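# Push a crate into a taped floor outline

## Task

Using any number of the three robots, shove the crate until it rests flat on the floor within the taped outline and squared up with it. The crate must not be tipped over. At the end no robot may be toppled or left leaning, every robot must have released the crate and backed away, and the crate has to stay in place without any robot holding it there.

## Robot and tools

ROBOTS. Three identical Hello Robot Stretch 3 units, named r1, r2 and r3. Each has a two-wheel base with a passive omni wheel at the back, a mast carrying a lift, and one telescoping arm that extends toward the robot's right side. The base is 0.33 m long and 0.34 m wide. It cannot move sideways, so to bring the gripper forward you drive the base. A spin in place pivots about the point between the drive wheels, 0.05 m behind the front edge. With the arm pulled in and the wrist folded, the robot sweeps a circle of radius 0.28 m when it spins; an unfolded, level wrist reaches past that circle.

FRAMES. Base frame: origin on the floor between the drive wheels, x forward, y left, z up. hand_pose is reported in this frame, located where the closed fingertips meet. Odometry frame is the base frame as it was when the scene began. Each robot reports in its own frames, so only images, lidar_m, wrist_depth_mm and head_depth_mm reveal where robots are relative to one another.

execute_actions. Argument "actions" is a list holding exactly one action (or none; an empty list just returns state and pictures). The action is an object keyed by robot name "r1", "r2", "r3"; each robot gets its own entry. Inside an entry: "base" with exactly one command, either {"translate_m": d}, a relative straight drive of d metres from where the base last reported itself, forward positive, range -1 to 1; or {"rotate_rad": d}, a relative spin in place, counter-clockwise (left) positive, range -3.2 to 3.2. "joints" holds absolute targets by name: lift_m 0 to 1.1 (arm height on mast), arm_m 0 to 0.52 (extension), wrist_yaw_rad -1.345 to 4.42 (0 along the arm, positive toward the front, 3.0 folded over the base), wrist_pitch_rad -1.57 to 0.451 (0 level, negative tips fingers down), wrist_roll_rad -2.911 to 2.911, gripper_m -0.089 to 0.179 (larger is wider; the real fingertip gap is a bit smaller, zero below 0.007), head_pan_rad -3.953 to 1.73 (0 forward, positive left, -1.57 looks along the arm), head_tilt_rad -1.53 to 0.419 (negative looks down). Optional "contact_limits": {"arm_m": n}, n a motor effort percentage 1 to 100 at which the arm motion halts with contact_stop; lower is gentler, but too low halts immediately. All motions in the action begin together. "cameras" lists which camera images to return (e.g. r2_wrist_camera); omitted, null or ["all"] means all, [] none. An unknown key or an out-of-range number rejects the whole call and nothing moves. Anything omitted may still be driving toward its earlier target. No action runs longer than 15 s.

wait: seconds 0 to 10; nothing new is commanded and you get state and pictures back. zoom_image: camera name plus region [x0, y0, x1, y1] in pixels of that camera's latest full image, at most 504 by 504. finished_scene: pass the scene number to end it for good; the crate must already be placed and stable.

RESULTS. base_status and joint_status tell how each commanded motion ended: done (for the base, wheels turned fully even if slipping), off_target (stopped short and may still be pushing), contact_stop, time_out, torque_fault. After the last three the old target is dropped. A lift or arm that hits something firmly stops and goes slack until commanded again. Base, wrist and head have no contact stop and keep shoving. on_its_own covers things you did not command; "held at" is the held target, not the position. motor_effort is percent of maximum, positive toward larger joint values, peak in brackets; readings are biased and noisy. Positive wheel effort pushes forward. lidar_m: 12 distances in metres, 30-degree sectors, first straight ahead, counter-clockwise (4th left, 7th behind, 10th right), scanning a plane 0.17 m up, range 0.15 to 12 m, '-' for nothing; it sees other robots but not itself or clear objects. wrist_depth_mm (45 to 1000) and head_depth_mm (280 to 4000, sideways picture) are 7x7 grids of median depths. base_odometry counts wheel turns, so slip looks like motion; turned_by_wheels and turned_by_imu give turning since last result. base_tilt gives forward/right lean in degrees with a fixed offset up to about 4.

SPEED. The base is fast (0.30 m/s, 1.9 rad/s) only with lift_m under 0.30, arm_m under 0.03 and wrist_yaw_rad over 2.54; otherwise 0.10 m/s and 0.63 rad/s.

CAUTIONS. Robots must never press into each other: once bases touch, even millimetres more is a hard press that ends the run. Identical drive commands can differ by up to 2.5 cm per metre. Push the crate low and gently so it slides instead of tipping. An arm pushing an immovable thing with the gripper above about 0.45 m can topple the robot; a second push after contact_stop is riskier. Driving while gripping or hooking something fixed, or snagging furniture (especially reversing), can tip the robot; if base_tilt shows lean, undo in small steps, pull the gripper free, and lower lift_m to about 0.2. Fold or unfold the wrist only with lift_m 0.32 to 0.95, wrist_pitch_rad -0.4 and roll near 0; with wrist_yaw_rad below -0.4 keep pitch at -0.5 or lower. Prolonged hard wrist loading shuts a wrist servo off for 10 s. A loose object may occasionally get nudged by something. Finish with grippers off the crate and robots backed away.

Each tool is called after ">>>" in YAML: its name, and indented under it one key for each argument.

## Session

>>> execute_actions:
  actions: []

Scene clock: 0.00 s.
r1.base_odometry: x=+0.000 y=+0.000 heading=+0.000 (m, m, rad; r1's odometry frame)
r1.turned_by_wheels: +0.000 (rad since the last result)
r1.turned_by_imu: +0.000 (rad since the last result)
r1.base_tilt: forward=-1.9 right=-0.4 (deg)
r1.lidar_m: 2.65 2.81 2.42 2.42 2.46 2.12 2.13 2.11 1.65 1.65 3.05 2.65
r1.head_depth_mm: 1697 2506 2524 2522 2489 2447 2320 / 1712 2477 2593 2580 2536 2567 2316 / 1696 2477 2681 2674 2630 2651 2284 / 1708 2495 2765 2734 2707 2681 2302 / 1718 2549 2811 2835 2771 2747 2305 / 1716 2526 2921 2857 2884 2831 2303 / 1717 2529 2962 3032 2900 2895 2278
r1.base_status: not commanded
r1.joint_positions: lift_m=+0.430 arm_m=-0.003 wrist_yaw_rad=+2.885 wrist_pitch_rad=-0.508 wrist_roll_rad=+0.017 gripper_m=+0.037 head_pan_rad=-0.001 head_tilt_rad=-0.011
r1.joint_status: not commanded
r1.motor_effort: left_wheel=+1 right_wheel=+0 lift_m=+21 arm_m=+1 wrist_yaw_rad=+0 wrist_pitch_rad=+5 wrist_roll_rad=+0 gripper_m=+0 head_pan_rad=+0 head_tilt_rad=+1 (%)
r1.hand_pose: x=+0.0327 y=+0.0630 z=+0.4232 quat_wxyz=(+0.265, +0.707, +0.087, +0.650) (m; r1's base frame)
r1.wrist_depth_mm: - - - - - - - / - - - - - - - / - - - - - - - / 850 895 866 892 872 849 895 / 734 - 769 726 766 726 738 / 634 - - 654 651 641 643 / 566 559 - 576 550 565 563
r2.base_odometry: x=+0.000 y=+0.000 heading=+0.000 (m, m, rad; r2's odometry frame)
r2.turned_by_wheels: +0.000 (rad since the last result)
r2.turned_by_imu: +0.000 (rad since the last result)
r2.base_tilt: forward=-1.1 right=+1.9 (deg)
r2.lidar_m: 4.11 1.28 0.90 0.85 0.88 1.15 2.80 2.23 4.06 1.17 3.98 2.10
r2.head_depth_mm: 2100 3257 - - - 3499 2333 / 2122 3291 - - - 3468 2333 / 2144 3389 - - - 3353 2312 / 2187 3421 - - - 3397 2307 / 2194 3506 - - - 3344 2286 / 2210 3586 - - - 3279 2256 / 2244 3386 - - - 3194 2204
r2.base_status: not commanded
r2.joint_positions: lift_m=+0.415 arm_m=-0.001 wrist_yaw_rad=+3.090 wrist_pitch_rad=-0.532 wrist_roll_rad=-0.020 gripper_m=+0.037 head_pan_rad=-0.005 head_tilt_rad=+0.009
r2.joint_status: not commanded
r2.motor_effort: left_wheel=+0 right_wheel=+0 lift_m=+34 arm_m=+1 wrist_yaw_rad=+0 wrist_pitch_rad=+5 wrist_roll_rad=+0 gripper_m=+0 head_pan_rad=+0 head_tilt_rad=+2 (%)
r2.hand_pose: x=-0.0104 y=+0.0640 z=+0.4034 quat_wxyz=(+0.202, +0.680, +0.170, +0.684) (m; r2's base frame)
r2.wrist_depth_mm: 807 818 - 870 894 918 954 / 905 928 - 961 - - - / 985 - - - - 967 975 / 923 913 878 836 832 810 793 / 775 758 743 725 716 691 674 / 654 661 649 628 588 587 587 / 575 569 - - 531 525 519
r3.base_odometry: x=+0.000 y=+0.000 heading=+0.000 (m, m, rad; r3's odometry frame)
r3.turned_by_wheels: +0.000 (rad since the last result)
r3.turned_by_imu: +0.000 (rad since the last result)
r3.base_tilt: forward=-0.7 right=+1.3 (deg)
r3.lidar_m: 2.24 1.50 1.47 2.79 2.80 2.49 2.51 3.05 1.52 1.53 2.24 2.22
r3.head_depth_mm: 2049 2078 2115 2109 2105 2139 2117 / 2118 2132 2164 2177 2200 2217 2188 / 2181 2227 2255 2272 2295 2315 2223 / 2249 2321 2345 2378 2368 2375 2201 / 2282 2401 2426 2474 2473 2501 2198 / 2323 2512 2544 2578 2580 2590 2192 / 2336 2618 2661 2696 2710 2718 2158
r3.base_status: not commanded
r3.joint_positions: lift_m=+0.541 arm_m=+0.001 wrist_yaw_rad=+3.074 wrist_pitch_rad=-0.431 wrist_roll_rad=+0.020 gripper_m=+0.037 head_pan_rad=-0.012 head_tilt_rad=+0.005
r3.joint_status: not commanded
r3.motor_effort: left_wheel=+0 right_wheel=+1 lift_m=+29 arm_m=+0 wrist_yaw_rad=+0 wrist_pitch_rad=+5 wrist_roll_rad=+0 gripper_m=-1 head_pan_rad=+0 head_tilt_rad=+2 (%)
r3.hand_pose: x=-0.0062 y=+0.0765 z=+0.5506 quat_wxyz=(+0.176, +0.702, +0.126, +0.679) (m; r3's base frame)
r3.wrist_depth_mm: - - - - - - - / - - - - - - - / - - - - - - - / - - - - - - - / 959 951 935 949 992 974 960 / 826 809 819 821 825 814 820 / 722 715 694 710 703 718 708
pictures: r1_head_camera (sideways: a quarter turn clockwise sets it upright), r1_nav_camera (sideways: a quarter turn counterclockwise sets it upright), r1_wrist_camera, r2_head_camera (sideways: a quarter turn clockwise sets it upright), r2_nav_camera (sideways: a quarter turn counterclockwise sets it upright), r2_wrist_camera, r3_head_camera (sideways: a quarter turn clockwise sets it upright), r3_nav_camera (sideways: a quarter turn counterclockwise sets it upright), r3_wrist_camera
Images, in order (width x height): r1_head_camera 896x504, r1_nav_camera 672x504, r1_wrist_camera 644x364, r2_head_camera 896x504, r2_nav_camera 672x504, r2_wrist_camera 644x364, r3_head_camera 896x504, r3_nav_camera 672x504, r3_wrist_camera 644x364.

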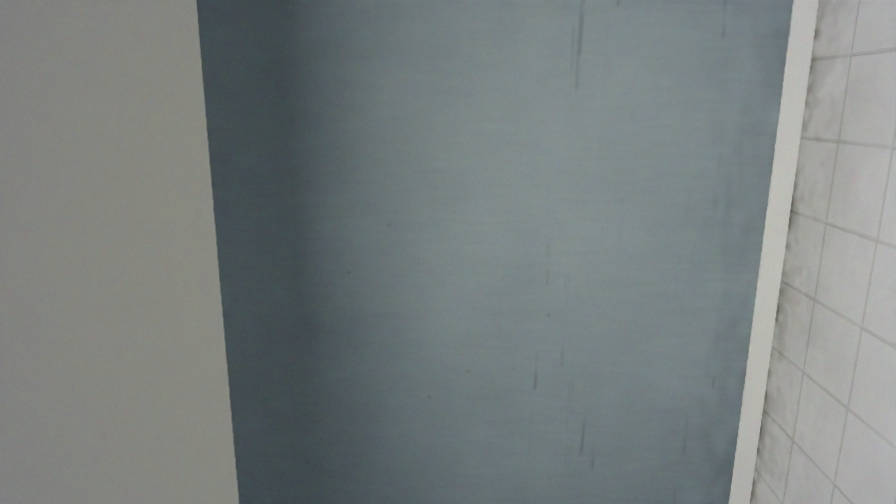

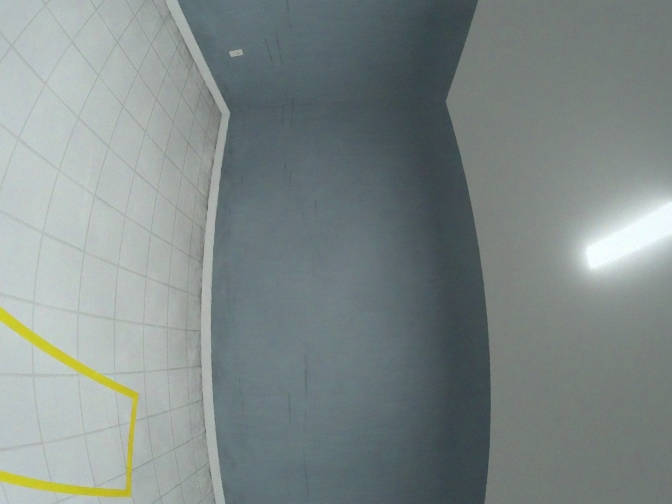

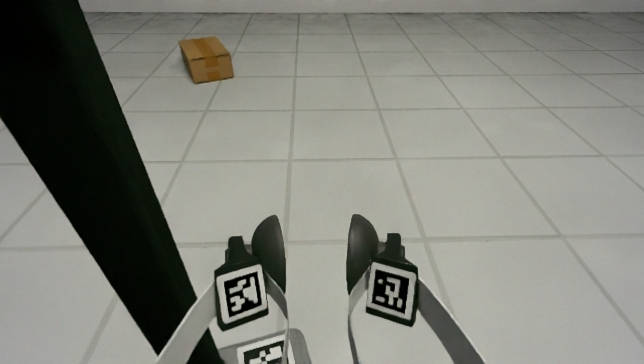

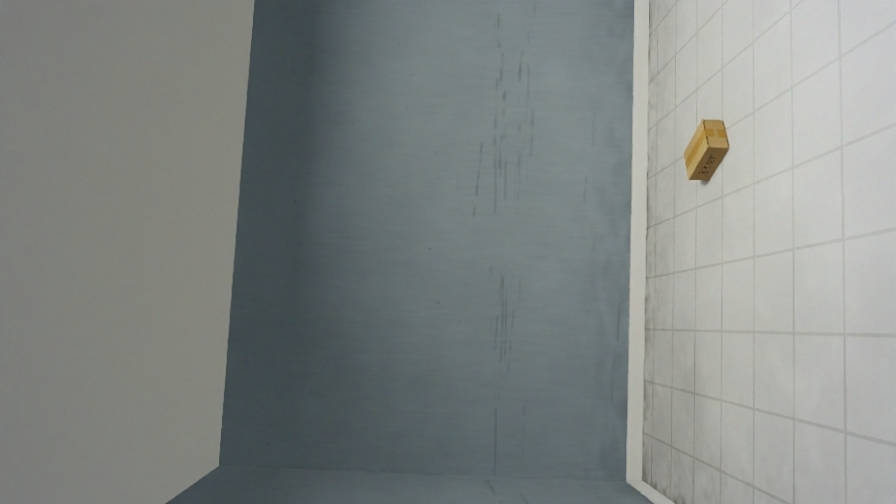

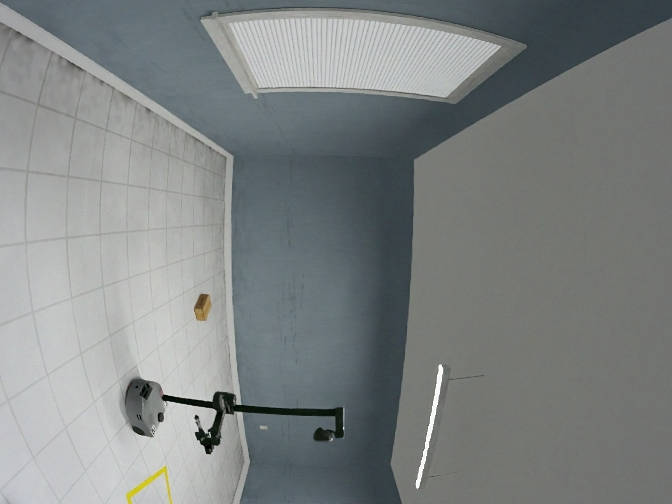

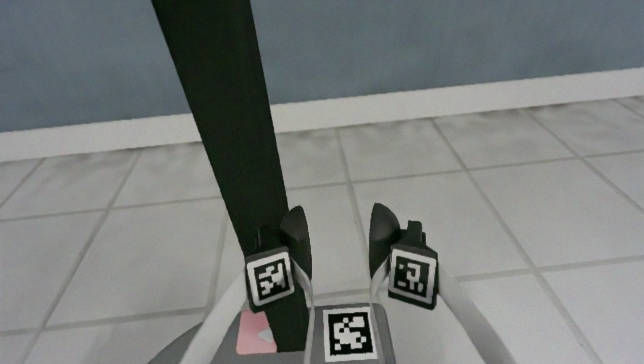

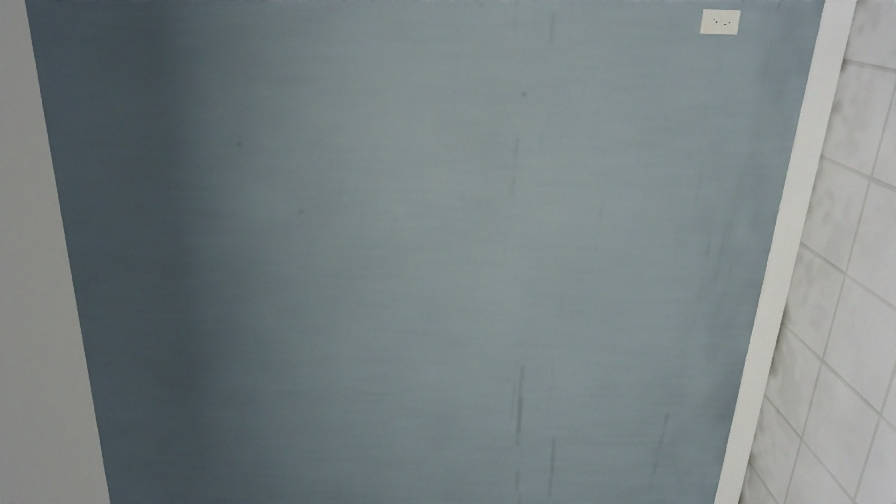

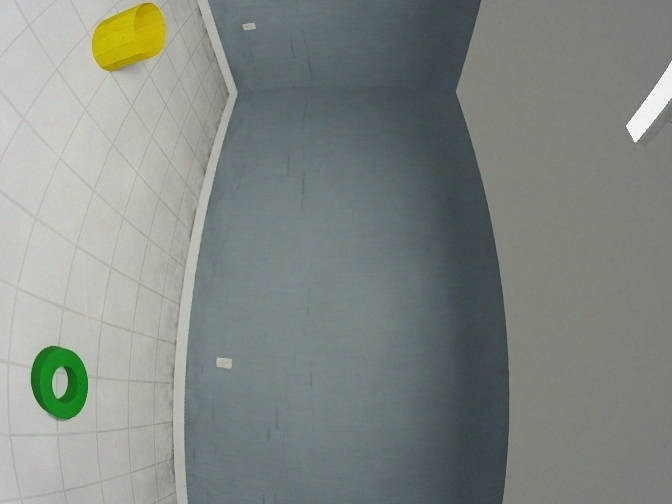

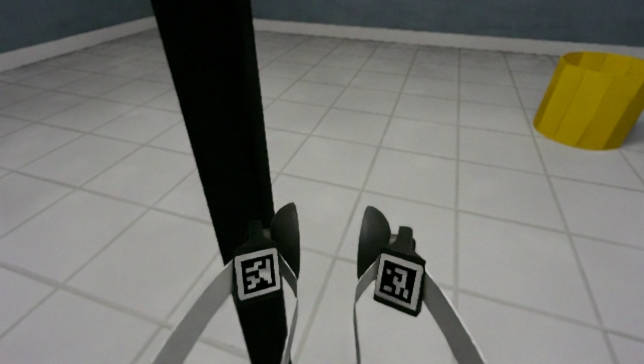

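>>> execute_actions:
  actions:
    - {"r1":{"joints":{"lift_m":0.26,"wrist_yaw_rad":3.15,"wrist_pitch_rad":-0.4,"gripper_m":0,"head_pan_rad":-1.2,"head_tilt_rad":-0.9}},"r2":{"joints":{"lift_m":0.26,"wrist_yaw_rad":3.15,"wrist_pitch_rad":-0.4,"gripper_m":0,"head_pan_rad":-1.2,"head_tilt_rad":-0.6}},"r3":{"joints":{"lift_m":0.26,"wrist_yaw_rad":3.15,"wrist_pitch_rad":-0.4,"gripper_m":0,"head_pan_rad":-2.0,"head_tilt_rad":-0.55}}}
  cameras: ["r1_head_camera","r1_nav_camera","r2_head_camera","r3_head_camera","r2_nav_camera"]

Scene clock: 7.73 s.
r1.base_odometry: x=+0.000 y=+0.000 heading=+0.000 (m, m, rad; r1's odometry frame)
r1.turned_by_wheels: +0.000 (rad since the last result)
r1.turned_by_imu: +0.002 (rad since the last result)
r1.base_tilt: forward=-2.0 right=-0.4 (deg)
r1.lidar_m: 2.64 2.80 2.43 2.43 2.46 2.13 2.13 2.11 1.65 1.65 3.05 2.64
r1.head_depth_mm: - 1995 1859 1777 1476 1279 1124 / - 2821 1972 1751 1474 1275 1122 / - 2784 2147 1731 1470 1263 1134 / 3751 2801 2148 1742 1463 1265 1136 / 3462 2754 2121 1736 1461 1256 1104 / 3115 2751 2115 1721 1447 1251 1109 / 2786 2723 2086 1705 1441 1256 1098
r1.base_status: not commanded
r1.joint_positions: lift_m=+0.260 arm_m=-0.003 wrist_yaw_rad=+3.149 wrist_pitch_rad=-0.420 wrist_roll_rad=+0.017 gripper_m=+0.000 head_pan_rad=-1.193 head_tilt_rad=-0.889
r1.joint_status: all done
r1.motor_effort: left_wheel=+0(1) right_wheel=+0(0) lift_m=+19(21) arm_m=+0(1) wrist_yaw_rad=+2(3) wrist_pitch_rad=+8(8) wrist_roll_rad=+0(0) gripper_m=-1(86) head_pan_rad=-3(27) head_tilt_rad=-4(38) (%)
r1.hand_pose: x=-0.0228 y=+0.0819 z=+0.2722 quat_wxyz=(+0.147, +0.697, +0.149, +0.686) (m; r1's base frame)
r1.wrist_depth_mm: - - - - - - - / - - - - - - - / 898 901 - 881 909 894 883 / 690 699 - 699 699 702 703 / 561 569 572 616 583 579 578 / 483 497 - - 487 487 493 / - - - - 422 420 421
r2.base_odometry: x=+0.000 y=+0.000 heading=+0.000 (m, m, rad; r2's odometry frame)
r2.turned_by_wheels: +0.000 (rad since the last result)
r2.turned_by_imu: -0.001 (rad since the last result)
r2.base_tilt: forward=-1.2 right=+1.8 (deg)
r2.lidar_m: 4.10 1.28 0.90 0.85 0.88 1.15 2.79 2.23 4.06 1.17 3.97 2.11
r2.head_depth_mm: 3390 3670 3098 1633 1496 1511 1283 / 3426 3791 3089 1604 1542 1501 1275 / 3561 3897 3036 2234 1790 1486 1266 / 3685 3956 2990 2228 1771 1469 1263 / 3787 - 2943 2194 1758 1451 1244 / 3866 - 2893 2173 1727 1450 1236 / - - 2829 2140 1739 1435 1233
r2.base_status: not commanded
r2.joint_positions: lift_m=+0.261 arm_m=-0.001 wrist_yaw_rad=+3.148 wrist_pitch_rad=-0.421 wrist_roll_rad=-0.020 gripper_m=+0.000 head_pan_rad=-1.193 head_tilt_rad=-0.592
r2.joint_status: all done
r2.motor_effort: left_wheel=+0(0) right_wheel=+0(0) lift_m=+15(29) arm_m=+0(0) wrist_yaw_rad=+2(2) wrist_pitch_rad=+8(6) wrist_roll_rad=+0(0) gripper_m=-2(80) head_pan_rad=-4(41) head_tilt_rad=-3(33) (%)
r2.hand_pose: x=-0.0227 y=+0.0796 z=+0.2726 quat_wxyz=(+0.144, +0.684, +0.152, +0.699) (m; r2's base frame)
r2.wrist_depth_mm: 834 833 - 854 845 848 849 / 897 913 933 921 921 924 954 / 946 963 948 942 892 863 832 / 792 772 758 727 694 681 671 / 637 611 601 - 575 556 541 / 527 528 - - 489 471 465 / 453 - - - - 408 397
r3.base_odometry: x=+0.000 y=+0.000 heading=+0.000 (m, m, rad; r3's odometry frame)
r3.turned_by_wheels: +0.000 (rad since the last result)
r3.turned_by_imu: +0.000 (rad since the last result)
r3.base_tilt: forward=-0.7 right=+1.2 (deg)
r3.lidar_m: 2.24 1.50 1.47 2.79 2.81 2.50 2.51 3.02 1.52 1.53 2.24 2.23
r3.head_depth_mm: - - 3096 1891 1804 1500 1271 / - - 3074 1837 1804 1498 1277 / - - 3112 1840 1806 1493 1278 / - - 3097 1827 1807 1506 1277 / - - 3114 1830 1811 1496 1275 / - - 3127 2297 1816 1499 1281 / - - 3116 2282 1827 1500 1276
r3.base_status: not commanded
r3.joint_positions: lift_m=+0.260 arm_m=+0.001 wrist_yaw_rad=+3.148 wrist_pitch_rad=-0.421 wrist_roll_rad=+0.020 gripper_m=+0.000 head_pan_rad=-1.993 head_tilt_rad=-0.543
r3.joint_status: all done
r3.motor_effort: left_wheel=+0(1) right_wheel=+1(1) lift_m=+23(26) arm_m=+0(0) wrist_yaw_rad=+1(2) wrist_pitch_rad=+7(8) wrist_roll_rad=+0(0) gripper_m=-3(82) head_pan_rad=-5(53) head_tilt_rad=-4(44) (%)
r3.hand_pose: x=-0.0227 y=+0.0782 z=+0.2722 quat_wxyz=(+0.147, +0.697, +0.149, +0.685) (m; r3's base frame)
r3.wrist_depth_mm: - - - - - - - / - - - - - - - / 860 853 883 906 868 901 862 / 676 687 678 670 690 693 679 / 557 551 563 - 558 560 559 / 476 - - - 475 474 472 / - - - - - 414 407
pictures: r1_head_camera (sideways: a quarter turn clockwise sets it upright), r1_nav_camera (sideways: a quarter turn counterclockwise sets it upright), r2_head_camera (sideways: a quarter turn clockwise sets it upright), r2_nav_camera (sideways: a quarter turn counterclockwise sets it upright), r3_head_camera (sideways: a quarter turn clockwise sets it upright)
Images, in order (width x height): r1_head_camera 896x504, r1_nav_camera 672x504, r2_head_camera 896x504, r2_nav_camera 672x504, r3_head_camera 896x504.

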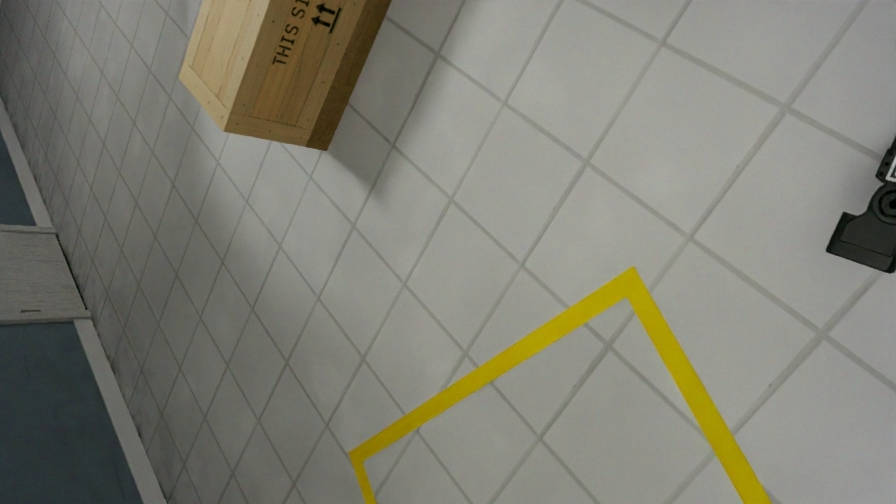

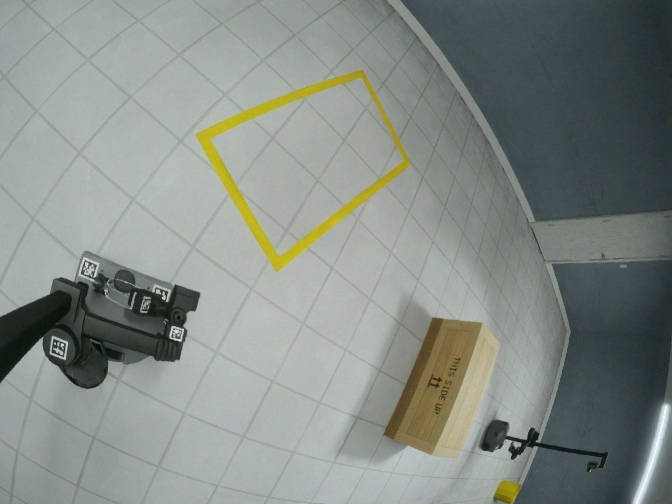

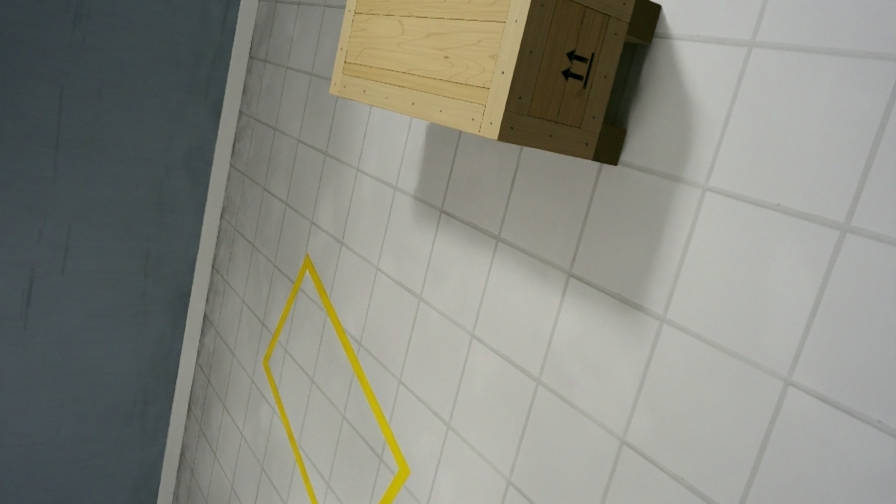

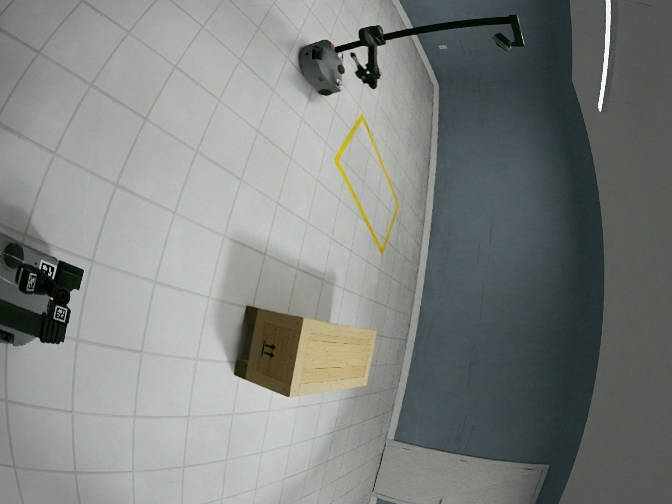

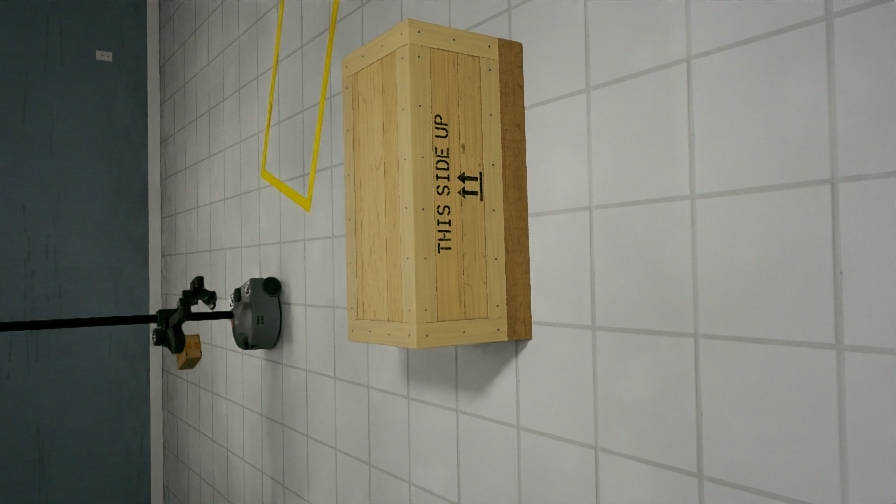

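>>> execute_actions:
  actions:
    - {"r1":{"base":{"translate_m":-0.4},"joints":{"head_pan_rad":-0.7,"head_tilt_rad":-0.7}},"r2":{"base":{"rotate_rad":1.0},"joints":{"head_pan_rad":-3.14,"head_tilt_rad":-0.9}},"r3":{"base":{"rotate_rad":0.8},"joints":{"head_pan_rad":-3.14,"head_tilt_rad":-0.8}}}
  cameras: []

>>> execute_actions:
  actions:
    - {"r2":{"base":{"translate_m":-1.0}},"r3":{"base":{"translate_m":-1.0}}}
  cameras: ["r1_head_camera","r2_head_camera","r3_head_camera","r3_nav_camera"]

Scene clock: 27.57 s.
r1.base_odometry: x=-0.400 y=+0.000 heading=+0.000 (m, m, rad; r1's odometry frame)
r1.turned_by_wheels: +0.000 (rad since the last result)
r1.turned_by_imu: +0.001 (rad since the last result)
r1.base_tilt: forward=-2.0 right=-0.6 (deg)
r1.lidar_m: 3.05 2.92 2.53 2.53 2.01 1.74 1.74 2.02 1.82 1.58 1.79 3.04
r1.head_depth_mm: 3452 3932 3032 2191 1704 1391 1194 / 3206 3690 3003 2163 1696 1399 1187 / 3056 3470 2978 2165 1695 1392 1182 / 2900 3276 2957 2135 1689 1382 1182 / 2710 3085 2953 2143 1671 1375 1180 / 2604 2949 2893 2108 1677 1375 1181 / 2498 2787 2866 2097 1650 1371 1172
r1.base_status: done
r1.joint_positions: lift_m=+0.260 arm_m=-0.003 wrist_yaw_rad=+3.149 wrist_pitch_rad=-0.420 wrist_roll_rad=+0.017 gripper_m=+0.000 head_pan_rad=-0.707 head_tilt_rad=-0.704
r1.joint_status: all done
r1.motor_effort: left_wheel=+1(5) right_wheel=+0(7) lift_m=+19(19) arm_m=+0(1) wrist_yaw_rad=+0(2) wrist_pitch_rad=+8(8) wrist_roll_rad=+0(0) gripper_m=-2(2) head_pan_rad=+2(25) head_tilt_rad=+1(18) (%)
r1.hand_pose: x=-0.0230 y=+0.0819 z=+0.2723 quat_wxyz=(+0.146, +0.697, +0.149, +0.686) (m; r1's base frame)
r1.wrist_depth_mm: - - - - - - - / - - - - - - - / 882 909 - 914 895 918 914 / 703 684 - 718 715 718 715 / 578 566 572 620 570 579 574 / 489 498 - - 481 491 488 / - - - - 426 425 420
r2.base_odometry: x=+0.000 y=+0.000 heading=+1.000 (m, m, rad; r2's odometry frame)
r2.turned_by_wheels: +1.000 (rad since the last result)
r2.turned_by_imu: +1.010 (rad since the last result)
r2.base_tilt: forward=-1.2 right=+1.8 (deg)
r2.lidar_m: 0.92 0.85 0.87 1.10 2.40 2.23 2.35 1.17 3.93 1.81 4.10 1.37
r2.head_depth_mm: 2275 2205 1937 1662 1442 1296 1200 / 2656 2176 1919 1644 1444 1284 1175 / 2780 2250 1885 1633 1428 1277 - / 2746 2220 1879 1598 1410 1287 - / 2722 2195 1856 1597 1403 1251 - / 2677 2197 1849 1595 1394 1257 1167 / 2641 2135 1833 1574 1392 1238 1136
r2.base_status: done
r2.joint_positions: lift_m=+0.261 arm_m=-0.001 wrist_yaw_rad=+3.148 wrist_pitch_rad=-0.421 wrist_roll_rad=-0.020 gripper_m=+0.000 head_pan_rad=-3.133 head_tilt_rad=-0.889
r2.joint_status: all done
r2.motor_effort: left_wheel=-2(12) right_wheel=+1(7) lift_m=+15(15) arm_m=+0(0) wrist_yaw_rad=+1(1) wrist_pitch_rad=+8(7) wrist_roll_rad=+0(0) gripper_m=-3(3) head_pan_rad=-3(39) head_tilt_rad=-5(25) (%)
r2.hand_pose: x=-0.0228 y=+0.0796 z=+0.2727 quat_wxyz=(+0.144, +0.684, +0.152, +0.699) (m; r2's base frame)
r2.wrist_depth_mm: - - - - - 859 710 / - - - - - 903 743 / - - 984 945 913 889 788 / 786 755 740 729 711 663 657 / 625 609 599 - 570 546 540 / 524 529 - - 486 468 460 / 454 - - - - 407 398
r3.base_odometry: x=+0.000 y=+0.000 heading=+0.800 (m, m, rad; r3's odometry frame)
r3.turned_by_wheels: +0.800 (rad since the last result)
r3.turned_by_imu: +0.785 (rad since the last result)
r3.base_tilt: forward=-0.7 right=+1.3 (deg)
r3.lidar_m: 1.47 2.77 2.97 2.56 2.50 2.69 1.55 1.52 2.15 2.27 2.23 2.38
r3.head_depth_mm: 3266 2469 2028 1699 1475 1295 1159 / 3207 2490 2037 1701 1469 1304 1193 / 3283 2500 2022 1712 1476 1299 1201 / 3293 2360 1955 1706 1484 1296 1178 / 3295 1800 1888 1719 1473 1293 1169 / 3346 1774 1825 1717 1483 1297 1164 / 3304 1794 1747 1728 1485 1306 1160
r3.base_status: done
r3.joint_positions: lift_m=+0.260 arm_m=+0.001 wrist_yaw_rad=+3.148 wrist_pitch_rad=-0.421 wrist_roll_rad=+0.020 gripper_m=+0.000 head_pan_rad=-3.133 head_tilt_rad=-0.790
r3.joint_status: all done
r3.motor_effort: left_wheel=-1(7) right_wheel=+4(12) lift_m=+23(24) arm_m=+0(0) wrist_yaw_rad=+0(1) wrist_pitch_rad=+7(7) wrist_roll_rad=+0(0) gripper_m=-3(3) head_pan_rad=-4(55) head_tilt_rad=-6(29) (%)
r3.hand_pose: x=-0.0228 y=+0.0782 z=+0.2722 quat_wxyz=(+0.147, +0.697, +0.149, +0.685) (m; r3's base frame)
r3.wrist_depth_mm: - - - - - - - / - - - - - - - / 875 879 884 911 901 854 877 / 675 676 682 690 679 693 707 / 567 556 563 - 562 555 561 / 477 - - - 478 473 474 / - - - - - 412 410
pictures: none
No camera images: the call's "cameras" was empty. Leave "cameras" out to get every camera's image.

Scene clock: 32.60 s.
r1.base_odometry: x=-0.400 y=+0.000 heading=+0.000 (m, m, rad; r1's odometry frame)
r1.turned_by_wheels: +0.000 (rad since the last result)
r1.turned_by_imu: +0.001 (rad since the last result)
r1.base_tilt: forward=-1.9 right=-0.3 (deg)
r1.lidar_m: 3.04 2.93 2.53 2.53 2.02 1.74 1.74 2.02 2.19 1.58 1.79 3.03
r1.head_depth_mm: 3370 3833 3036 2152 1706 1400 1190 / 3208 3677 2968 2178 1705 1407 1174 / 3067 3507 2969 2148 1684 1399 1178 / 2865 3296 2953 2155 1691 1389 1174 / 2760 3123 2962 2129 1681 1377 1169 / 2617 2872 2931 2127 1659 1374 1164 / 2528 2794 2911 2097 1659 1371 1165
r1.base_status: not commanded
r1.joint_positions: lift_m=+0.260 arm_m=-0.003 wrist_yaw_rad=+3.149 wrist_pitch_rad=-0.420 wrist_roll_rad=+0.017 gripper_m=+0.000 head_pan_rad=-0.707 head_tilt_rad=-0.704
r1.joint_status: not commanded
r1.motor_effort: left_wheel=+1(0) right_wheel=+0(0) lift_m=+19(19) arm_m=+0(1) wrist_yaw_rad=+1(1) wrist_pitch_rad=+8(8) wrist_roll_rad=+0(0) gripper_m=-2(3) head_pan_rad=+3(2) head_tilt_rad=+2(2) (%)
r1.hand_pose: x=-0.0230 y=+0.0819 z=+0.2723 quat_wxyz=(+0.146, +0.697, +0.149, +0.686) (m; r1's base frame)
r1.wrist_depth_mm: - - - - - - - / - - - - - - - / 889 913 - 910 893 888 946 / 694 695 - 711 706 704 700 / 573 569 567 611 562 583 583 / 490 496 - - 491 489 488 / - - - - 426 422 425
r2.base_odometry: x=-0.540 y=-0.841 heading=+1.000 (m, m, rad; r2's odometry frame)
r2.turned_by_wheels: +0.000 (rad since the last result)
r2.turned_by_imu: -0.001 (rad since the last result)
r2.base_tilt: forward=-1.2 right=+1.8 (deg)
r2.lidar_m: 1.78 1.66 1.68 2.14 2.61 4.05 3.27 1.00 0.47 0.48 2.17 2.67
r2.head_depth_mm: 2885 2290 1923 1657 1457 1296 1194 / 2861 2268 1916 1641 1448 1284 1183 / 2799 2244 1882 1628 1433 1276 - / 2746 2242 1856 1621 1420 1289 - / 2752 2210 1861 1612 1408 1257 - / 2670 2173 1839 1526 1403 1248 1162 / 2662 2104 1415 1423 1391 1240 1137
r2.base_status: done
r2.joint_positions: lift_m=+0.261 arm_m=-0.001 wrist_yaw_rad=+3.149 wrist_pitch_rad=-0.421 wrist_roll_rad=-0.020 gripper_m=+0.000 head_pan_rad=-3.133 head_tilt_rad=-0.890
r2.joint_status: not commanded
r2.motor_effort: left_wheel=-3(15) right_wheel=+2(3) lift_m=+15(15) arm_m=+0(0) wrist_yaw_rad=+1(1) wrist_pitch_rad=+8(8) wrist_roll_rad=+0(0) gripper_m=-2(3) head_pan_rad=-4(4) head_tilt_rad=-4(5) (%)
r2.hand_pose: x=-0.0229 y=+0.0797 z=+0.2727 quat_wxyz=(+0.144, +0.684, +0.152, +0.699) (m; r2's base frame)
r2.wrist_depth_mm: - - - - - - - / - - - - - - - / - - - 932 917 895 853 / 794 770 751 723 701 685 658 / 632 615 603 - 576 552 540 / 525 520 - - 493 470 460 / 448 - - - - 409 399
r3.base_odometry: x=-0.697 y=-0.717 heading=+0.800 (m, m, rad; r3's odometry frame)
r3.turned_by_wheels: +0.000 (rad since the last result)
r3.turned_by_imu: -0.004 (rad since the last result)
r3.base_tilt: forward=-0.7 right=+1.2 (deg)
r3.lidar_m: 2.47 3.65 2.75 2.11 2.10 2.24 0.64 0.63 0.67 1.01 1.00 2.82
r3.head_depth_mm: 3014 2488 2033 1703 1469 1294 1153 / 3249 2504 2037 1715 1472 1289 1194 / 3309 2523 2021 1710 1475 1295 1207 / 3250 2514 2027 1712 1451 1298 1182 / 3354 2491 2055 1241 1142 1298 1173 / 3345 2525 2034 1207 1091 1256 1159 / 3303 2526 2052 1219 1070 1240 1164
r3.base_status: done
r3.joint_positions: lift_m=+0.260 arm_m=+0.001 wrist_yaw_rad=+3.149 wrist_pitch_rad=-0.421 wrist_roll_rad=+0.020 gripper_m=+0.000 head_pan_rad=-3.133 head_tilt_rad=-0.791
r3.joint_status: not commanded
r3.motor_effort: left_wheel=-1(10) right_wheel=+4(8) lift_m=+24(24) arm_m=+0(0) wrist_yaw_rad=+1(1) wrist_pitch_rad=+7(7) wrist_roll_rad=+0(0) gripper_m=-3(3) head_pan_rad=-4(5) head_tilt_rad=-5(7) (%)
r3.hand_pose: x=-0.0229 y=+0.0783 z=+0.2722 quat_wxyz=(+0.147, +0.697, +0.149, +0.685) (m; r3's base frame)
r3.wrist_depth_mm: - - - - - - - / - - - - - - - / 872 882 869 866 882 921 892 / 677 691 689 697 681 690 677 / 556 546 555 - 563 567 554 / 469 - - - 472 470 479 / - - - - - 413 415
pictures: r1_head_camera (sideways: a quarter turn clockwise sets it upright), r2_head_camera (sideways: a quarter turn clockwise sets it upright), r3_head_camera (sideways: a quarter turn clockwise sets it upright), r3_nav_camera (sideways: a quarter turn counterclockwise sets it upright)
Images, in order (width x height): r1_head_camera 896x504, r2_head_camera 896x504, r3_head_camera 896x504, r3_nav_camera 672x504.

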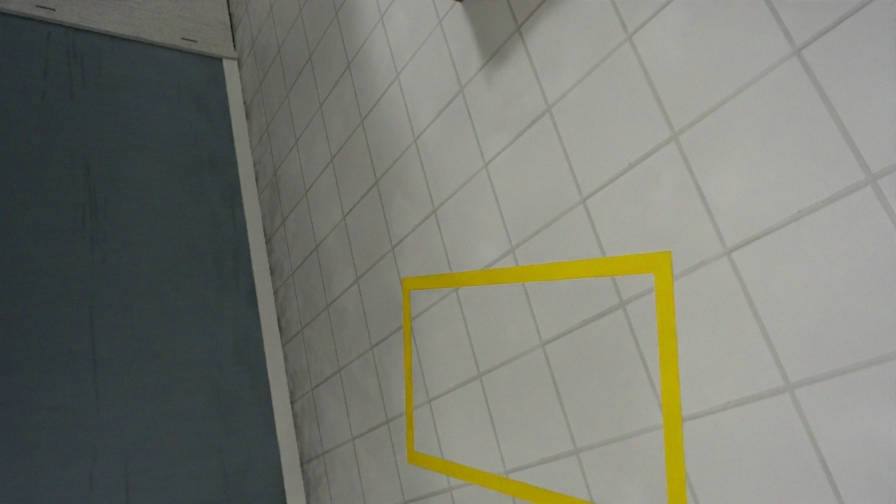

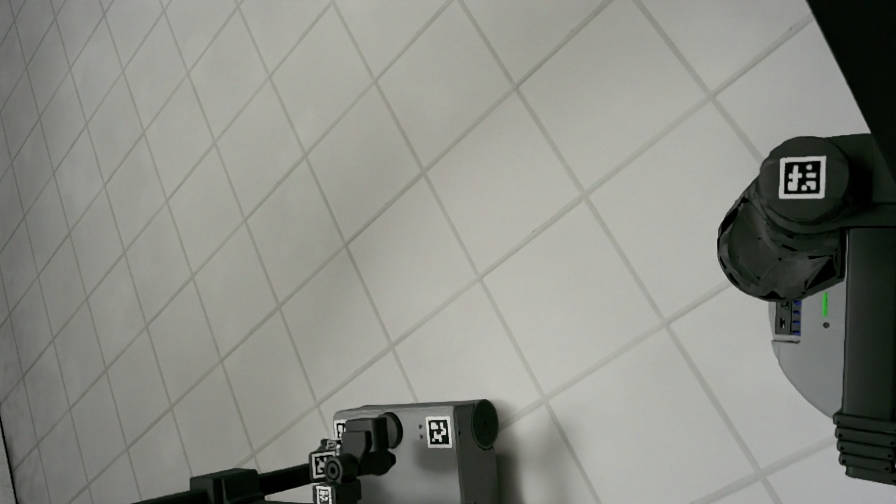

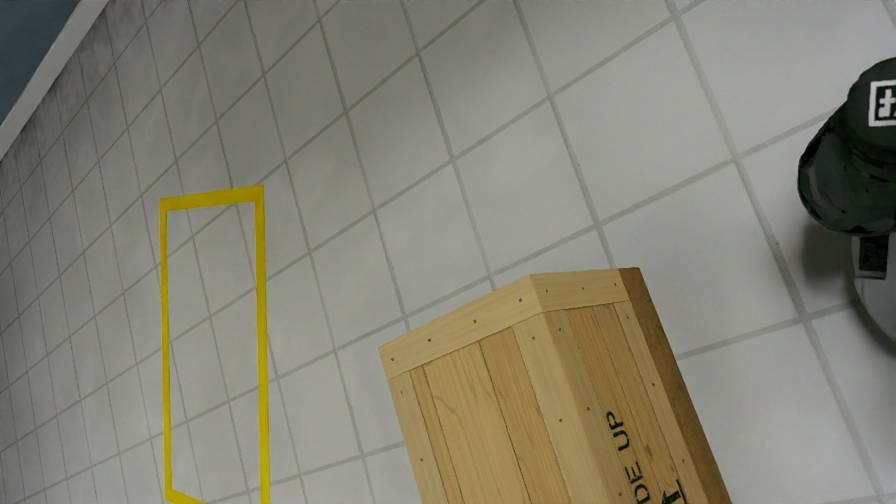

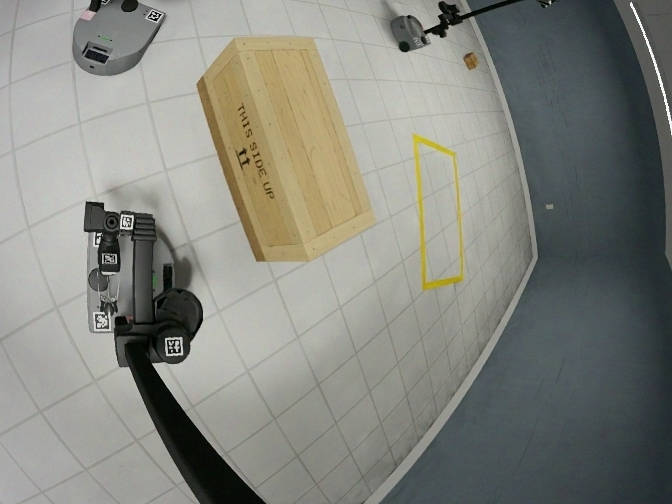

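>>> execute_actions:
  actions:
    - {"r2":{"base":{"translate_m":-0.37}},"r3":{"base":{"rotate_rad":0.25}}}
  cameras: []

>>> execute_actions:
  actions:
    - {"r3":{"base":{"translate_m":-0.33},"joints":{"head_tilt_rad":-1.0}}}
  cameras: []

>>> execute_actions:
  actions:
    - {"r2":{"base":{"rotate_rad":1.78}},"r3":{"base":{"rotate_rad":-0.22}}}
  cameras: ["r2_head_camera","r3_head_camera","r3_nav_camera"]

Scene clock: 41.20 s.
r1.base_odometry: x=-0.400 y=+0.000 heading=+0.000 (m, m, rad; r1's odometry frame)
r1.turned_by_wheels: +0.000 (rad since the last result)
r1.turned_by_imu: +0.002 (rad since the last result)
r1.base_tilt: forward=-1.9 right=-0.4 (deg)
r1.lidar_m: 3.02 2.93 2.53 2.54 2.02 1.74 1.74 2.02 3.53 1.58 1.78 3.02
r1.head_depth_mm: 3372 3836 3069 2178 1708 1407 1196 / 3238 3612 2973 2152 1692 1401 1183 / 3039 3498 3011 2162 1698 1393 1171 / 2891 3290 2963 2149 1680 1386 1176 / 2778 3086 2920 2120 1679 1380 1171 / 2633 2932 2907 2136 1675 1370 1162 / 2526 2755 2932 2106 1654 1369 1169
r1.base_status: not commanded
r1.joint_positions: lift_m=+0.260 arm_m=-0.003 wrist_yaw_rad=+3.149 wrist_pitch_rad=-0.420 wrist_roll_rad=+0.017 gripper_m=+0.000 head_pan_rad=-0.707 head_tilt_rad=-0.704
r1.joint_status: not commanded
r1.motor_effort: left_wheel=+1(0) right_wheel=+0(0) lift_m=+19(18) arm_m=+1(1) wrist_yaw_rad=+1(1) wrist_pitch_rad=+8(8) wrist_roll_rad=+0(0) gripper_m=-3(3) head_pan_rad=+2(3) head_tilt_rad=+1(1) (%)
r1.hand_pose: x=-0.0230 y=+0.0819 z=+0.2723 quat_wxyz=(+0.146, +0.697, +0.149, +0.686) (m; r1's base frame)
r1.wrist_depth_mm: - - - - - - - / - - - - - - - / 887 893 - 897 912 912 909 / 679 711 - 682 696 701 701 / 564 568 572 620 575 591 580 / 479 500 - - 484 481 488 / - - - - 429 425 424
r2.base_odometry: x=-0.740 y=-1.153 heading=+1.000 (m, m, rad; r2's odometry frame)
r2.turned_by_wheels: +0.000 (rad since the last result)
r2.turned_by_imu: -0.001 (rad since the last result)
r2.base_tilt: forward=-1.2 right=+1.9 (deg)
r2.lidar_m: 2.10 1.96 1.99 2.53 3.77 3.83 2.97 0.66 0.84 0.55 0.52 3.14
r2.head_depth_mm: 2866 2301 1938 1665 1451 1297 1195 / 2856 2289 1905 1652 1435 1288 1174 / 2817 2270 1894 1632 1433 1270 - / 2750 2212 1867 1617 1425 1285 - / 2729 2180 1855 1597 1414 1259 - / 2660 2166 1845 1587 1403 1244 1167 / 2586 2155 1815 1576 1053 1220 1137
r2.base_status: done
r2.joint_positions: lift_m=+0.261 arm_m=-0.001 wrist_yaw_rad=+3.149 wrist_pitch_rad=-0.421 wrist_roll_rad=-0.020 gripper_m=+0.000 head_pan_rad=-3.133 head_tilt_rad=-0.890
r2.joint_status: not commanded
r2.motor_effort: left_wheel=-3(15) right_wheel=+2(3) lift_m=+15(15) arm_m=+0(0) wrist_yaw_rad=+1(1) wrist_pitch_rad=+8(8) wrist_roll_rad=+0(0) gripper_m=-1(2) head_pan_rad=-3(3) head_tilt_rad=-4(5) (%)
r2.hand_pose: x=-0.0229 y=+0.0797 z=+0.2727 quat_wxyz=(+0.144, +0.684, +0.152, +0.699) (m; r2's base frame)
r2.wrist_depth_mm: - - - - - - - / - - - - - - - / - - - 933 918 884 854 / 804 774 762 727 702 676 668 / 639 619 609 - 573 554 543 / 523 524 - - 490 469 452 / 447 - - - - 406 400
r3.base_odometry: x=-0.697 y=-0.717 heading=+1.050 (m, m, rad; r3's odometry frame)
r3.turned_by_wheels: +0.250 (rad since the last result)
r3.turned_by_imu: +0.245 (rad since the last result)
r3.base_tilt: forward=-0.7 right=+1.2 (deg)
r3.lidar_m: 2.47 3.68 2.32 2.09 2.10 2.54 0.63 0.63 0.75 0.67 0.70 2.53
r3.head_depth_mm: 3298 2493 2029 1697 1464 1288 1155 / 3257 2511 2024 1714 1471 1290 1191 / 3277 2511 2062 1663 1280 1294 1202 / 3245 2528 2052 1218 1150 1298 1180 / 3278 2511 2037 1216 1116 1295 1169 / 3289 2549 2044 1218 1114 1277 1162 / 3309 2541 2066 1214 1098 1271 1167
r3.base_status: done
r3.joint_positions: lift_m=+0.260 arm_m=+0.001 wrist_yaw_rad=+3.149 wrist_pitch_rad=-0.421 wrist_roll_rad=+0.020 gripper_m=+0.000 head_pan_rad=-3.133 head_tilt_rad=-0.791
r3.joint_status: not commanded
r3.motor_effort: left_wheel=-1(8) right_wheel=+4(12) lift_m=+24(24) arm_m=+0(0) wrist_yaw_rad=+1(1) wrist_pitch_rad=+7(7) wrist_roll_rad=+0(0) gripper_m=-3(3) head_pan_rad=-4(5) head_tilt_rad=-5(6) (%)
r3.hand_pose: x=-0.0229 y=+0.0783 z=+0.2722 quat_wxyz=(+0.147, +0.697, +0.149, +0.685) (m; r3's base frame)
r3.wrist_depth_mm: - - - - - - - / - - - - - - - / 866 845 885 888 899 865 887 / 669 674 677 668 681 685 686 / 560 558 559 - 558 557 563 / 468 - - - 467 474 475 / - - - - - 410 407
pictures: none
No camera images: the call's "cameras" was empty. Leave "cameras" out to get every camera's image.

Scene clock: 44.03 s.
r1.base_odometry: x=-0.400 y=+0.000 heading=+0.000 (m, m, rad; r1's odometry frame)
r1.turned_by_wheels: +0.000 (rad since the last result)
r1.turned_by_imu: +0.001 (rad since the last result)
r1.base_tilt: forward=-1.9 right=-0.4 (deg)
r1.lidar_m: 3.03 2.93 2.53 2.54 2.01 1.74 1.74 2.02 3.50 1.58 1.78 3.04
r1.head_depth_mm: 3386 3880 3036 2186 1702 1401 1193 / 3175 3640 2989 2172 1699 1401 1187 / 3042 3452 2999 2155 1676 1393 1177 / 2876 3322 2948 2144 1683 1390 1175 / 2768 3076 2931 2133 1688 1381 1178 / 2607 2886 2908 2136 1669 1367 1173 / 2501 2793 2856 2089 1662 1366 1167
r1.base_status: not commanded
r1.joint_positions: lift_m=+0.260 arm_m=-0.003 wrist_yaw_rad=+3.149 wrist_pitch_rad=-0.420 wrist_roll_rad=+0.017 gripper_m=+0.000 head_pan_rad=-0.707 head_tilt_rad=-0.704
r1.joint_status: not commanded
r1.motor_effort: left_wheel=+1(1) right_wheel=+0(0) lift_m=+19(19) arm_m=+1(1) wrist_yaw_rad=+1(0) wrist_pitch_rad=+8(8) wrist_roll_rad=+0(0) gripper_m=-3(2) head_pan_rad=+3(3) head_tilt_rad=+2(1) (%)
r1.hand_pose: x=-0.0230 y=+0.0819 z=+0.2723 quat_wxyz=(+0.146, +0.697, +0.149, +0.686) (m; r1's base frame)
r1.wrist_depth_mm: - - - - - - - / - - - - - - - / 884 885 - 911 906 904 907 / 699 706 - 696 690 705 706 / 572 568 566 621 574 582 583 / 480 499 - - 487 485 484 / - - - - 421 420 431
r2.base_odometry: x=-0.740 y=-1.153 heading=+1.000 (m, m, rad; r2's odometry frame)
r2.turned_by_wheels: +0.000 (rad since the last result)
r2.turned_by_imu: -0.001 (rad since the last result)
r2.base_tilt: forward=-0.9 right=+1.8 (deg)
r2.lidar_m: 2.09 1.96 1.99 2.53 3.77 3.82 2.97 2.78 0.74 0.55 0.52 3.15
r2.head_depth_mm: 2885 2310 1936 1666 1443 1295 1199 / 2844 2297 1900 1646 1445 1282 1176 / 2775 2246 1893 1634 1434 1282 - / 2771 2220 1872 1624 1425 1291 - / 2717 2198 1863 1604 1412 1259 - / 2683 2166 1828 1585 1394 1259 1154 / 2588 2158 1818 1575 1388 1243 1132
r2.base_status: not commanded
r2.joint_positions: lift_m=+0.261 arm_m=-0.001 wrist_yaw_rad=+3.149 wrist_pitch_rad=-0.421 wrist_roll_rad=-0.020 gripper_m=+0.000 head_pan_rad=-3.133 head_tilt_rad=-0.890
r2.joint_status: not commanded
r2.motor_effort: left_wheel=-3(3) right_wheel=+2(2) lift_m=+15(15) arm_m=+0(0) wrist_yaw_rad=+1(1) wrist_pitch_rad=+8(8) wrist_roll_rad=+0(0) gripper_m=-1(2) head_pan_rad=-4(3) head_tilt_rad=-5(4) (%)
r2.hand_pose: x=-0.0229 y=+0.0797 z=+0.2727 quat_wxyz=(+0.144, +0.684, +0.152, +0.699) (m; r2's base frame)
r2.wrist_depth_mm: - - - - - - - / - - - - - - - / - - 1000 959 938 870 835 / 804 778 737 716 710 689 658 / 629 614 595 - 563 558 539 / 525 524 - - 490 471 461 / 448 - - - - 411 405
r3.base_odometry: x=-0.861 y=-1.003 heading=+1.050 (m, m, rad; r3's odometry frame)
r3.turned_by_wheels: +0.000 (rad since the last result)
r3.turned_by_imu: -0.002 (rad since the last result)
r3.base_tilt: forward=-0.7 right=+1.3 (deg)
r3.lidar_m: 2.79 3.64 2.25 2.03 2.04 2.47 0.31 0.31 0.37 0.68 0.75 3.25
r3.head_depth_mm: 2119 1854 1638 1470 1324 1217 1092 / 2142 1853 1641 1466 1332 - - / 2143 1868 1642 1440 979 - - / 2157 1866 1643 1041 958 1121 - / 2165 1872 1657 1041 952 1179 - / 2168 1885 1658 1049 944 1184 1143 / 2201 1890 1662 1048 950 1182 1128
r3.base_status: done
r3.joint_positions: lift_m=+0.260 arm_m=+0.001 wrist_yaw_rad=+3.149 wrist_pitch_rad=-0.421 wrist_roll_rad=+0.020 gripper_m=+0.000 head_pan_rad=-3.133 head_tilt_rad=-0.988
r3.joint_status: all done
r3.motor_effort: left_wheel=-1(9) right_wheel=+4(8) lift_m=+24(24) arm_m=+0(0) wrist_yaw_rad=+1(0) wrist_pitch_rad=+7(7) wrist_roll_rad=+0(0) gripper_m=-3(3) head_pan_rad=-4(4) head_tilt_rad=-8(31) (%)
r3.hand_pose: x=-0.0229 y=+0.0783 z=+0.2722 quat_wxyz=(+0.147, +0.697, +0.149, +0.685) (m; r3's base frame)
r3.wrist_depth_mm: - - - - - - - / - - - - - - - / 862 884 844 879 866 878 877 / 683 679 670 686 682 693 682 / 560 546 554 - 553 567 559 / 468 - - - 465 475 472 / - - - - - 412 413
pictures: none
No camera images: the call's "cameras" was empty. Leave "cameras" out to get every camera's image.

Scene clock: 46.57 s.
r1.base_odometry: x=-0.400 y=+0.000 heading=+0.000 (m, m, rad; r1's odometry frame)
r1.turned_by_wheels: +0.000 (rad since the last result)
r1.turned_by_imu: +0.001 (rad since the last result)
r1.base_tilt: forward=-1.9 right=-0.5 (deg)
r1.lidar_m: 3.04 2.93 2.53 2.54 2.01 1.74 1.74 2.02 3.51 1.58 1.78 3.03
r1.head_depth_mm: 3319 3875 3007 2181 1696 1407 1190 / 3170 3617 2989 2171 1689 1395 1178 / 3059 3428 3025 2129 1689 1393 1185 / 2898 3290 2903 2139 1675 1390 1172 / 2757 3084 2930 2121 1687 1376 1173 / 2639 2935 2929 2111 1661 1385 1170 / 2507 2836 2888 2105 1672 1365 1163
r1.base_status: not commanded
r1.joint_positions: lift_m=+0.260 arm_m=-0.003 wrist_yaw_rad=+3.149 wrist_pitch_rad=-0.420 wrist_roll_rad=+0.017 gripper_m=+0.000 head_pan_rad=-0.707 head_tilt_rad=-0.704
r1.joint_status: not commanded
r1.motor_effort: left_wheel=+0(1) right_wheel=+0(0) lift_m=+18(19) arm_m=+0(0) wrist_yaw_rad=+0(0) wrist_pitch_rad=+8(8) wrist_roll_rad=+0(0) gripper_m=-3(2) head_pan_rad=+3(3) head_tilt_rad=+2(1) (%)
r1.hand_pose: x=-0.0230 y=+0.0819 z=+0.2723 quat_wxyz=(+0.146, +0.697, +0.149, +0.686) (m; r1's base frame)
r1.wrist_depth_mm: - - - - - - - / - - - - - - - / 913 890 - 897 926 898 912 / 688 703 - 718 703 707 701 / 569 570 571 621 585 578 586 / 486 500 - - 485 489 489 / - - - - 430 421 427
r2.base_odometry: x=-0.740 y=-1.153 heading=+2.780 (m, m, rad; r2's odometry frame)
r2.turned_by_wheels: +1.780 (rad since the last result)
r2.turned_by_imu: +1.797 (rad since the last result)
r2.base_tilt: forward=-1.1 right=+1.8 (deg)
r2.lidar_m: 2.38 2.38 3.60 2.79 0.74 0.67 0.52 0.52 2.55 1.99 1.96 2.10
r2.head_depth_mm: 2899 2336 1360 1250 1297 1261 1203 / 2854 2290 1332 1203 1417 1287 1177 / 2736 2248 1324 1167 1364 1277 - / 2782 2243 1330 1132 1283 1287 - / 2699 2210 1854 1121 1147 1262 - / 2692 2174 1844 1122 1252 1255 1164 / 2646 2142 1822 1541 1387 1240 1135
r2.base_status: done
r2.joint_positions: lift_m=+0.261 arm_m=-0.001 wrist_yaw_rad=+3.149 wrist_pitch_rad=-0.421 wrist_roll_rad=-0.020 gripper_m=+0.000 head_pan_rad=-3.134 head_tilt_rad=-0.890
r2.joint_status: not commanded
r2.motor_effort: left_wheel=-3(12) right_wheel=+1(7) lift_m=+15(15) arm_m=+0(0) wrist_yaw_rad=+0(1) wrist_pitch_rad=+8(8) wrist_roll_rad=+0(0) gripper_m=-2(2) head_pan_rad=-4(4) head_tilt_rad=-4(4) (%)
r2.hand_pose: x=-0.0229 y=+0.0797 z=+0.2727 quat_wxyz=(+0.144, +0.684, +0.152, +0.699) (m; r2's base frame)
r2.wrist_depth_mm: 693 - - - - - - / - - - - - - - / 654 737 981 946 918 885 836 / 591 702 744 723 702 688 663 / 630 615 603 - 577 554 543 / 516 524 - - 493 470 462 / 448 - - - - 407 398
r3.base_odometry: x=-0.861 y=-1.003 heading=+0.830 (m, m, rad; r3's odometry frame)
r3.turned_by_wheels: -0.220 (rad since the last result)
r3.turned_by_imu: -0.216 (rad since the last result)
r3.base_tilt: forward=-0.7 right=+1.2 (deg)
r3.lidar_m: 2.79 3.98 2.61 2.06 2.04 2.19 0.31 0.31 0.33 0.48 0.61 0.63
r3.head_depth_mm: 2127 1840 1641 1477 1323 1216 1092 / 2122 1851 1639 1468 1333 - - / 2144 1863 1656 1469 1330 - - / 2153 1877 1648 1475 965 1189 - / 2167 1867 1659 1041 948 1122 - / 2167 1891 1664 1045 944 1070 1144 / 2196 1878 1667 1045 948 958 1134
r3.base_status: done
r3.joint_positions: lift_m=+0.260 arm_m=+0.001 wrist_yaw_rad=+3.149 wrist_pitch_rad=-0.421 wrist_roll_rad=+0.020 gripper_m=+0.000 head_pan_rad=-3.134 head_tilt_rad=-0.988
r3.joint_status: not commanded
r3.motor_effort: left_wheel=+2(9) right_wheel=-2(8) lift_m=+24(24) arm_m=+0(1) wrist_yaw_rad=+0(1) wrist_pitch_rad=+7(7) wrist_roll_rad=+0(0) gripper_m=-3(3) head_pan_rad=-4(5) head_tilt_rad=-7(7) (%)
r3.hand_pose: x=-0.0229 y=+0.0783 z=+0.2722 quat_wxyz=(+0.147, +0.697, +0.149, +0.685) (m; r3's base frame)
r3.wrist_depth_mm: - - - - - - - / - - - - - - - / 873 866 867 897 868 874 875 / 685 682 683 688 667 691 678 / 548 559 558 - 552 556 559 / 474 - - - 474 474 477 / - - - - - 410 417
pictures: r2_head_camera (sideways: a quarter turn clockwise sets it upright), r3_head_camera (sideways: a quarter turn clockwise sets it upright), r3_nav_camera (sideways: a quarter turn counterclockwise sets it upright)
Images, in order (width x height): r2_head_camera 896x504, r3_head_camera 896x504, r3_nav_camera 672x504.

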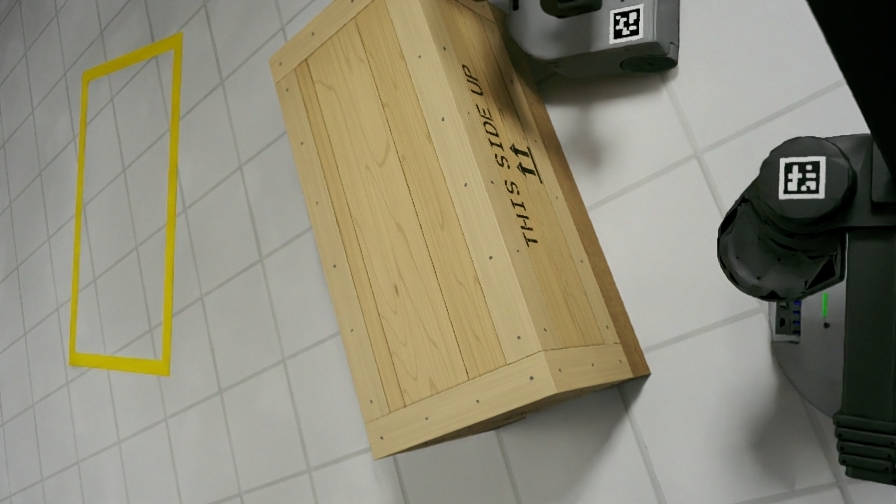

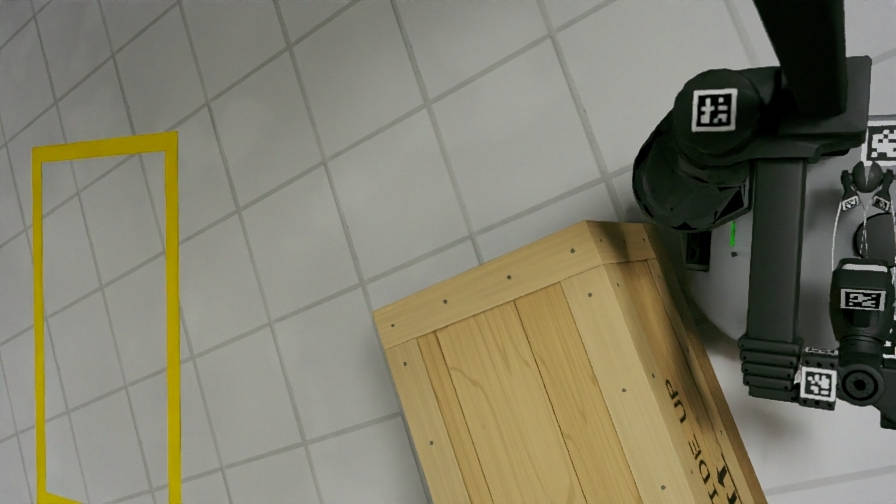

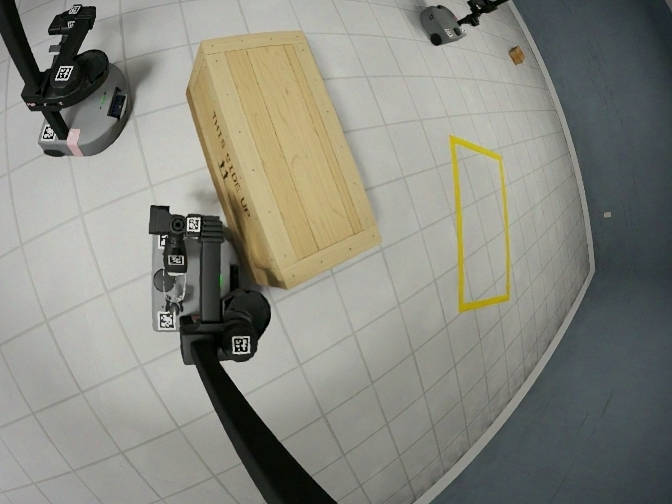

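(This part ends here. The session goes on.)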